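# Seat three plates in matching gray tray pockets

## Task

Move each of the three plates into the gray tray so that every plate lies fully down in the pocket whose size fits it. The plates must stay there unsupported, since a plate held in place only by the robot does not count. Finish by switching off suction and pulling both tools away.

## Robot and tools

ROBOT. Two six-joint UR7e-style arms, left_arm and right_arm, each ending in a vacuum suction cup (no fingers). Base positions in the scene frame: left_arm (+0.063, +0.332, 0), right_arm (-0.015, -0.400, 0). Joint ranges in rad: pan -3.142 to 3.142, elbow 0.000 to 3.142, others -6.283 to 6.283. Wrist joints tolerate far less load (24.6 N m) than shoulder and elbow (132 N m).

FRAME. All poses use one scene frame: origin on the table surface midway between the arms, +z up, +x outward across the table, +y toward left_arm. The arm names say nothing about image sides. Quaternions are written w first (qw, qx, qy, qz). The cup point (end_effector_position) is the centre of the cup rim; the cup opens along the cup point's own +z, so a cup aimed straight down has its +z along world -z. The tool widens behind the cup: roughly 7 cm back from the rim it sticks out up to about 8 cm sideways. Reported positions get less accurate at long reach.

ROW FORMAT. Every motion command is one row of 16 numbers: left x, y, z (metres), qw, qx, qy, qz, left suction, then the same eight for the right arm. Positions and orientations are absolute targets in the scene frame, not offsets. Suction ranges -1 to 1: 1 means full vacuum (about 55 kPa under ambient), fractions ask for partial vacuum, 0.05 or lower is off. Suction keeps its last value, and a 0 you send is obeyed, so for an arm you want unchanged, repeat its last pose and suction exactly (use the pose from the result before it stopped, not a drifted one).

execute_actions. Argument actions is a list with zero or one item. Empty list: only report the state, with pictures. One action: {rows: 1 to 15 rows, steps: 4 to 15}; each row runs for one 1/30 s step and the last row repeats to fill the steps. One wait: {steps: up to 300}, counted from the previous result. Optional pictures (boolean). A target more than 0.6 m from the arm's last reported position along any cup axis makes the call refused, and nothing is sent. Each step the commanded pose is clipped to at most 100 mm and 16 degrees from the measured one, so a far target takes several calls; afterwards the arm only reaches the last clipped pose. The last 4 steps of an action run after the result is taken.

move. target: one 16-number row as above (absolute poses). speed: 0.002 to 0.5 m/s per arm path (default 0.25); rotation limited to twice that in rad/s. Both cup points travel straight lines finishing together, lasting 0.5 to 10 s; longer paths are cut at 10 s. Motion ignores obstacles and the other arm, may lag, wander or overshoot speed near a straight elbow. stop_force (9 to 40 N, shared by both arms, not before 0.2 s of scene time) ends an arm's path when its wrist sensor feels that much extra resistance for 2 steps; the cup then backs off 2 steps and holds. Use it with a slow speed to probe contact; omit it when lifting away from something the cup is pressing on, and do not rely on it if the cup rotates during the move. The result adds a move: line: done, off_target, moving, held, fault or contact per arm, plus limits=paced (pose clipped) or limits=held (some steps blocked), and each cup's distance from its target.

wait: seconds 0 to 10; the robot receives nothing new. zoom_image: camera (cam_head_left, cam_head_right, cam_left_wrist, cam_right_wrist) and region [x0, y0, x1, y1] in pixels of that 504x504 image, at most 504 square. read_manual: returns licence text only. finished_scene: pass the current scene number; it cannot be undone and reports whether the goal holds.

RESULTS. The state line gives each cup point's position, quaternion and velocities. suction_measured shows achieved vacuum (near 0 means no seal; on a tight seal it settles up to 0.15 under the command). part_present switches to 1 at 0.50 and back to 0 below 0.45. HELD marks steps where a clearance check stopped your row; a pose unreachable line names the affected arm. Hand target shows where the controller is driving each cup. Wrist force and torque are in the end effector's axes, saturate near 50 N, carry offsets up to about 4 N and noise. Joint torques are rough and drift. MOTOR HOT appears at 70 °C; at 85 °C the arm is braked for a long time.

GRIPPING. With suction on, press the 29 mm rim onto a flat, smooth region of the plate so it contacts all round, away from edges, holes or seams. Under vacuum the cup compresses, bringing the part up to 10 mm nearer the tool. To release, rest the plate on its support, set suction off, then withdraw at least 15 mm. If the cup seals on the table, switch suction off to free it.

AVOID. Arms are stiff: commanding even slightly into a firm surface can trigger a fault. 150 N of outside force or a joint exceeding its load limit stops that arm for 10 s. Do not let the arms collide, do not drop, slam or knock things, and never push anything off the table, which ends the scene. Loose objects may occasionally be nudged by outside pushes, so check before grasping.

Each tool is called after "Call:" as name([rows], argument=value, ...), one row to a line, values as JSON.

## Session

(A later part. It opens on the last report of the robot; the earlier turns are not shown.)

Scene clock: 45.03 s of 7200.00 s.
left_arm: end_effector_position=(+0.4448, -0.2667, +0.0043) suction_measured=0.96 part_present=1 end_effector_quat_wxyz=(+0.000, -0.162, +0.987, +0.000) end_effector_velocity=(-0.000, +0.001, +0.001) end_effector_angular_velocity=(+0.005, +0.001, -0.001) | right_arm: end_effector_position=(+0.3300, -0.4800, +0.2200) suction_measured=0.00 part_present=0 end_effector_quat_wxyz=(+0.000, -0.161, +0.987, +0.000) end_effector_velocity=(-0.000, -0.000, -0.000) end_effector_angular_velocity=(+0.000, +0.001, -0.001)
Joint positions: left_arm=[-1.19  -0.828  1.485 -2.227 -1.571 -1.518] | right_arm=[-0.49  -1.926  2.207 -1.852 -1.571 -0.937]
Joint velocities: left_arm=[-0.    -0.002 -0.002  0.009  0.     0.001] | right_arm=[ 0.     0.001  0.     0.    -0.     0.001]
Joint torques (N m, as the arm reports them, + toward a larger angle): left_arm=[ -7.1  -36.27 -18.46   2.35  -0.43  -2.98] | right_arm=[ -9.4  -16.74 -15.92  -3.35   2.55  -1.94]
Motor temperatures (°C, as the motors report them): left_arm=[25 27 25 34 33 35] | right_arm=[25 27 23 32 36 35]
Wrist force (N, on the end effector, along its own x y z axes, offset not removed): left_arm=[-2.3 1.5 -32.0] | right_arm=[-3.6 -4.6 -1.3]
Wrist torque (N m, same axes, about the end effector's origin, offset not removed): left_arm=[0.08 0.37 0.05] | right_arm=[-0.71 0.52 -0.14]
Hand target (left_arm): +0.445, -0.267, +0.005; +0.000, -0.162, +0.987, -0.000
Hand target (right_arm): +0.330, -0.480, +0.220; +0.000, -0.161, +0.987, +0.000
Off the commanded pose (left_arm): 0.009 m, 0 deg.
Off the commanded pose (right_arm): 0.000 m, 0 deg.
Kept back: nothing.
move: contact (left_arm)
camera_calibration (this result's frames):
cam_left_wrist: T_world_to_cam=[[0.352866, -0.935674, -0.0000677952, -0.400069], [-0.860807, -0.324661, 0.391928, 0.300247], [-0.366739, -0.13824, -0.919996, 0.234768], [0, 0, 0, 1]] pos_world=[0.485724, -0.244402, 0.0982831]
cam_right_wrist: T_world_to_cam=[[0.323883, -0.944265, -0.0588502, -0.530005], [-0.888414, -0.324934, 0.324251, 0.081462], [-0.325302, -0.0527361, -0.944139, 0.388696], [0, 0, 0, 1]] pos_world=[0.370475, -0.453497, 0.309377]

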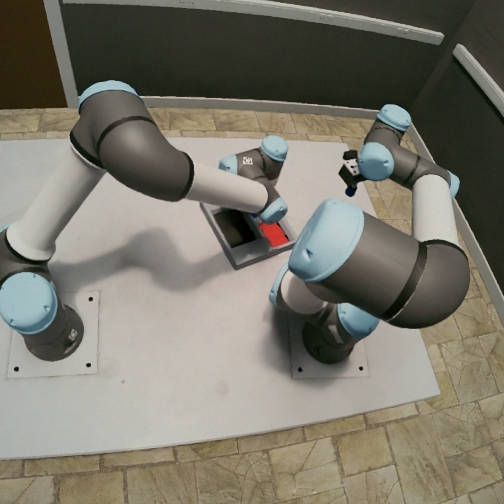

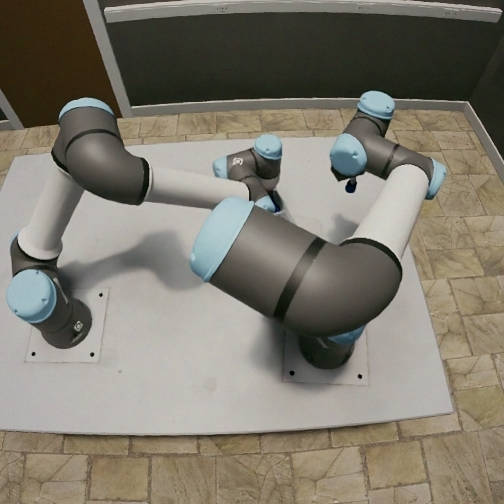

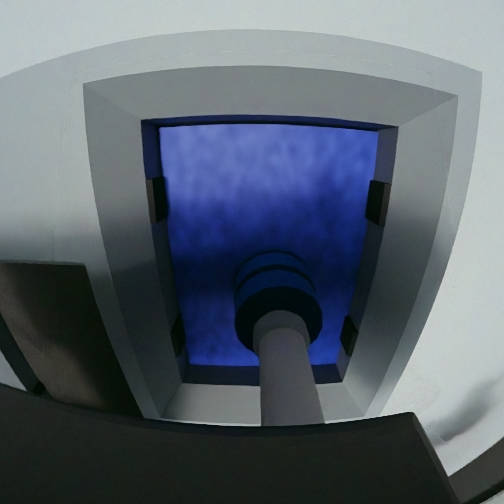

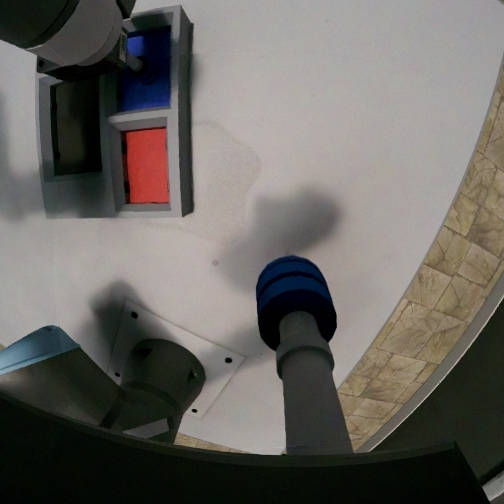

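Call:
execute_actions([
  {"rows": [[0.4448, -0.2667, 0.0065, 0, -0.16246, 0.98671, 0, 0, 0.33, -0.48, 0.22, 0, -0.1607, 0.987, 0, 0]], "steps": 10},
])

Call:
move(target=[0.4448, -0.2667, 0.10, 0, -0.16246, 0.98671, 0, 0, 0.33, -0.48, 0.22, 0, -0.1607, 0.987, 0, 0], speed=0.12)

Call:
move(target=[0.42, 0.10, 0.20, 0, -0.16246, 0.98671, 0, 0, 0.33, -0.48, 0.22, 0, -0.1607, 0.987, 0, 0], speed=0.3)

Scene clock: 45.43 s of 7200.00 s.
left_arm: end_effector_position=(+0.4448, -0.2666, +0.0059) suction_measured=0.00 part_present=0 end_effector_quat_wxyz=(-0.000, -0.162, +0.987, +0.000) end_effector_velocity=(+0.000, -0.000, +0.005) end_effector_angular_velocity=(-0.002, -0.001, -0.000) | right_arm: end_effector_position=(+0.3300, -0.4800, +0.2200) suction_measured=0.00 part_present=0 end_effector_quat_wxyz=(+0.000, -0.161, +0.987, +0.000) end_effector_velocity=(+0.000, +0.000, -0.000) end_effector_angular_velocity=(+0.001, +0.000, -0.000)
Joint positions: left_arm=[-1.19  -0.831  1.484 -2.223 -1.571 -1.518] | right_arm=[-0.49  -1.926  2.207 -1.852 -1.571 -0.937]
Joint velocities: left_arm=[ 0.    -0.007 -0.002  0.006  0.001  0.   ] | right_arm=[0.    0.001 0.    0.    0.001 0.   ]
Joint torques (N m, as the arm reports them, + toward a larger angle): left_arm=[ -8.46 -51.23 -26.62   0.31  -0.94  -2.9 ] | right_arm=[ -9.03 -16.95 -17.24  -3.53   2.45  -2.03]
Motor temperatures (°C, as the motors report them): left_arm=[25 27 25 34 33 35] | right_arm=[25 27 23 32 36 35]
Wrist force (N, on the end effector, along its own x y z axes, offset not removed): left_arm=[-3.8 -2.5 -9.5] | right_arm=[-1.2 -6.3 -4.2]
Wrist torque (N m, same axes, about the end effector's origin, offset not removed): left_arm=[-0.49 0.54 -0.01] | right_arm=[-0.96 0.04 -0.15]
Steps of this call (steps 1 to 6: nothing new was sent; steps 7 to 12: the first 6 steps of this action). Readings (end_effector_position | what the end effector reports):
7: left_arm (+0.4448, -0.2667, +0.0045) | right_arm (+0.3300, -0.4800, +0.2200) | left_arm suction_measured=0.09 part_present=0 | right_arm suction_measured=0.00 part_present=0
8: left_arm (+0.4448, -0.2667, +0.0048) | right_arm (+0.3300, -0.4800, +0.2200) | left_arm suction_measured=0.00 part_present=0 | right_arm suction_measured=0.00 part_present=0
10: left_arm (+0.4448, -0.2666, +0.0055) | right_arm (+0.3300, -0.4800, +0.2200) | left_arm suction_measured=0.00 part_present=0 | right_arm suction_measured=0.00 part_present=0
12: the state above

Scene clock: 46.87 s of 7200.00 s.
left_arm: end_effector_position=(+0.4448, -0.2666, +0.0999) suction_measured=0.00 part_present=0 end_effector_quat_wxyz=(+0.000, -0.162, +0.987, +0.000) end_effector_velocity=(+0.000, +0.000, +0.001) end_effector_angular_velocity=(+0.000, +0.000, +0.000) | right_arm: end_effector_position=(+0.3300, -0.4800, +0.2200) suction_measured=0.00 part_present=0 end_effector_quat_wxyz=(+0.000, -0.161, +0.987, +0.000) end_effector_velocity=(-0.000, +0.000, +0.000) end_effector_angular_velocity=(-0.000, -0.000, -0.000)
Joint positions: left_arm=[-1.19  -0.949  1.415 -2.036 -1.571 -1.518] | right_arm=[-0.49  -1.926  2.207 -1.852 -1.571 -0.937]
Joint velocities: left_arm=[ 0.    -0.001 -0.002  0.003 -0.    -0.   ] | right_arm=[ 0.    -0.001  0.     0.     0.     0.   ]
Joint torques (N m, as the arm reports them, + toward a larger angle): left_arm=[ -0.35 -56.5  -32.1   -0.67  -0.49   1.92] | right_arm=[ -8.22 -16.64 -16.28  -3.17   2.54  -1.9 ]
Motor temperatures (°C, as the motors report them): left_arm=[25 27 25 34 33 35] | right_arm=[25 27 23 32 36 35]
Wrist force (N, on the end effector, along its own x y z axes, offset not removed): left_arm=[-0.5 -0.6 -2.6] | right_arm=[-2.3 -4.8 1.6]
Wrist torque (N m, same axes, about the end effector's origin, offset not removed): left_arm=[-0.33 0.11 0.00] | right_arm=[-0.85 0.34 0.24]
Hand target (left_arm): +0.445, -0.267, +0.100; +0.000, -0.162, +0.987, -0.000
Hand target (right_arm): +0.330, -0.480, +0.220; +0.000, -0.161, +0.987, +0.000
Off your previous action's commanded pose (left_arm): 0.000 m, 0 deg at its last step (step 4 of this call).
Off your previous action's commanded pose (right_arm): 0.000 m, 0 deg at its last step (step 4 of this call).
Off the commanded pose (left_arm): 0.000 m, 0 deg.
Off the commanded pose (right_arm): 0.000 m, 0 deg.
Kept back: nothing.
move: done
camera_calibration (this result's frames):
cam_left_wrist: T_world_to_cam=[[0.352862, -0.935675, -0.0000628326, -0.399923], [-0.860809, -0.324654, 0.391928, 0.262763], [-0.366738, -0.138242, -0.919996, 0.322743], [0, 0, 0, 1]] pos_world=[0.485669, -0.244275, 0.193913]
cam_right_wrist: T_world_to_cam=[[0.323883, -0.944265, -0.0588504, -0.530005], [-0.888414, -0.324934, 0.324251, 0.0814619], [-0.325302, -0.052736, -0.944139, 0.388696], [0, 0, 0, 1]] pos_world=[0.370475, -0.453497, 0.309377]

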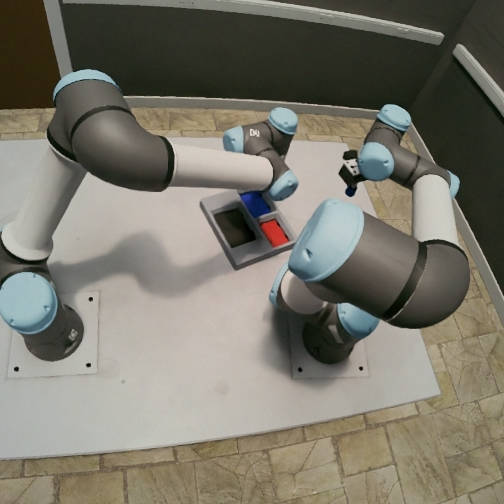

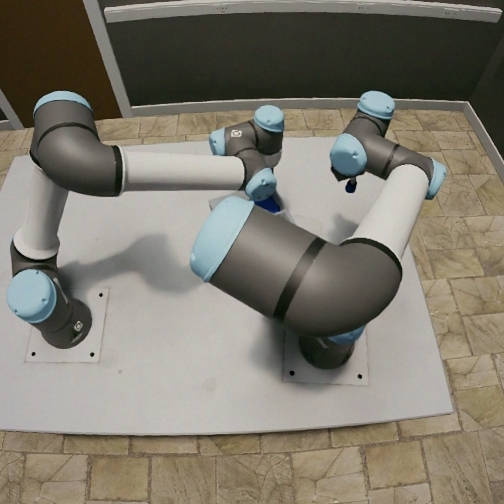

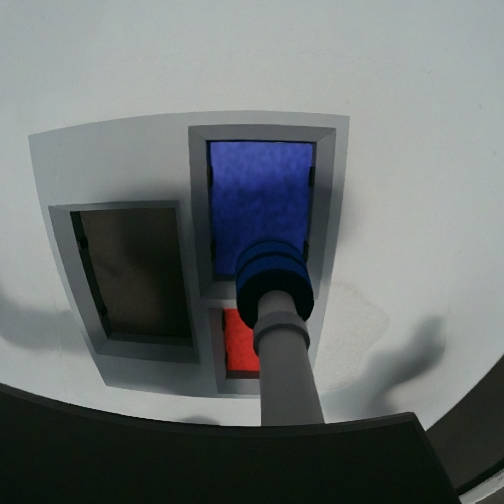

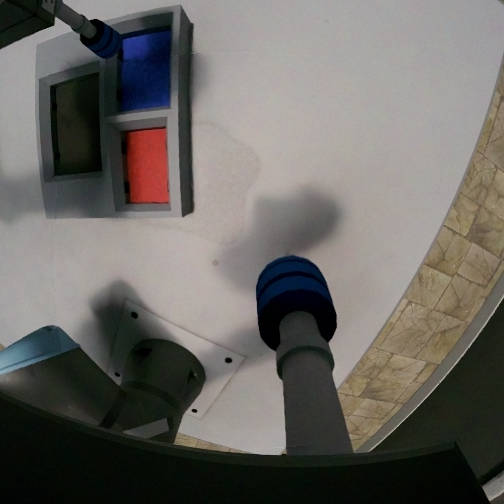

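Scene clock: 48.73 s of 7200.00 s.
left_arm: end_effector_position=(+0.4199, +0.1000, +0.1998) suction_measured=0.00 part_present=0 end_effector_quat_wxyz=(+0.000, -0.162, +0.987, +0.000) end_effector_velocity=(-0.000, +0.001, +0.001) end_effector_angular_velocity=(-0.001, -0.001, -0.001) | right_arm: end_effector_position=(+0.3300, -0.4800, +0.2200) suction_measured=0.00 part_present=0 end_effector_quat_wxyz=(+0.000, -0.161, +0.987, +0.000) end_effector_velocity=(-0.000, -0.000, +0.000) end_effector_angular_velocity=(-0.001, -0.000, -0.002)
Joint positions: left_arm=[-0.893 -1.705  2.103 -1.969 -1.57  -1.222] | right_arm=[-0.49  -1.926  2.207 -1.852 -1.571 -0.937]
Joint velocities: left_arm=[ 0.001 -0.004  0.     0.002 -0.     0.002] | right_arm=[ 0.    -0.001  0.    -0.    -0.001  0.002]
Joint torques (N m, as the arm reports them, + toward a larger angle): left_arm=[  8.72 -27.62 -10.72  -1.06  -1.93   2.74] | right_arm=[ -8.28 -16.58 -16.48  -3.17   2.46  -1.53]
Motor temperatures (°C, as the motors report them): left_arm=[25 27 25 34 33 35] | right_arm=[25 27 23 32 36 35]
Wrist force (N, on the end effector, along its own x y z axes, offset not removed): left_arm=[-2.0 -3.0 -2.1] | right_arm=[-1.2 -8.6 -2.6]
Wrist torque (N m, same axes, about the end effector's origin, offset not removed): left_arm=[-0.63 0.33 0.01] | right_arm=[-1.22 -0.24 0.12]
Hand target (left_arm): +0.420, +0.100, +0.200; +0.000, -0.162, +0.987, +0.000
Hand target (right_arm): +0.330, -0.480, +0.220; +0.000, -0.161, +0.987, +0.000
Off the commanded pose (left_arm): 0.000 m, 0 deg.
Off the commanded pose (right_arm): 0.000 m, 0 deg.
Kept back: nothing.
move: done
camera_calibration (this result's frames):
cam_left_wrist: T_world_to_cam=[[0.352852, -0.935679, -0.000008974, -0.048119], [-0.861133, -0.324744, 0.391142, 0.321517], [-0.365986, -0.138007, -0.920331, 0.455883], [0, 0, 0, 1]] pos_world=[0.460695, 0.122302, 0.293804]
cam_right_wrist: T_world_to_cam=[[0.323883, -0.944265, -0.05885, -0.530005], [-0.888414, -0.324934, 0.324251, 0.081462], [-0.325302, -0.0527363, -0.944139, 0.388696], [0, 0, 0, 1]] pos_world=[0.370475, -0.453497, 0.309377]

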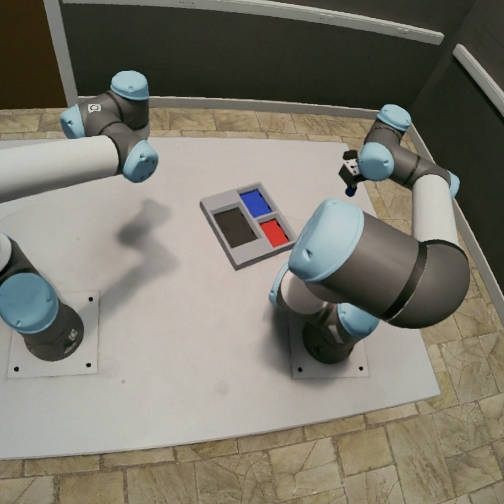

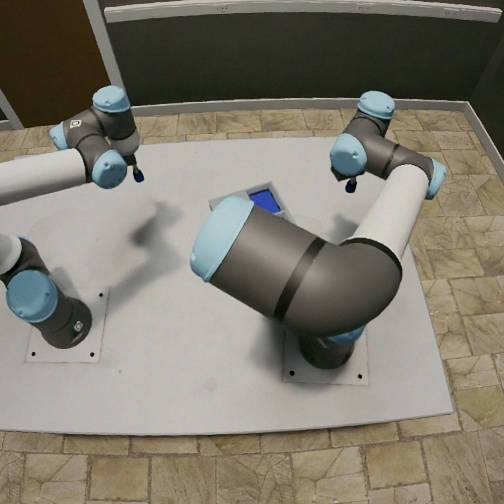

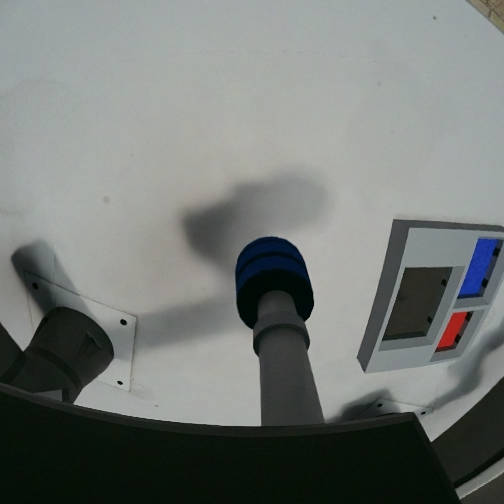

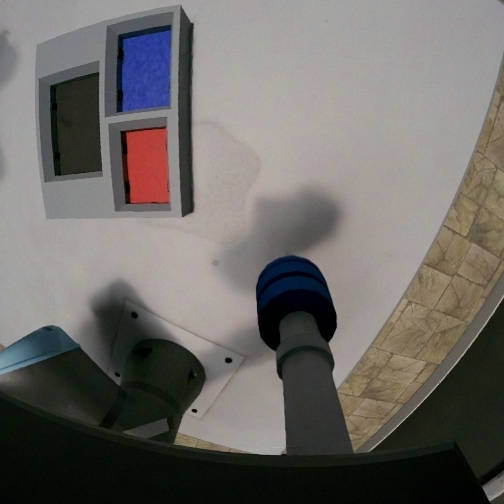

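All three plates are seated and both arms are clear.

Call:
finished_scene(scene=1)

The scene is finished: the task was done.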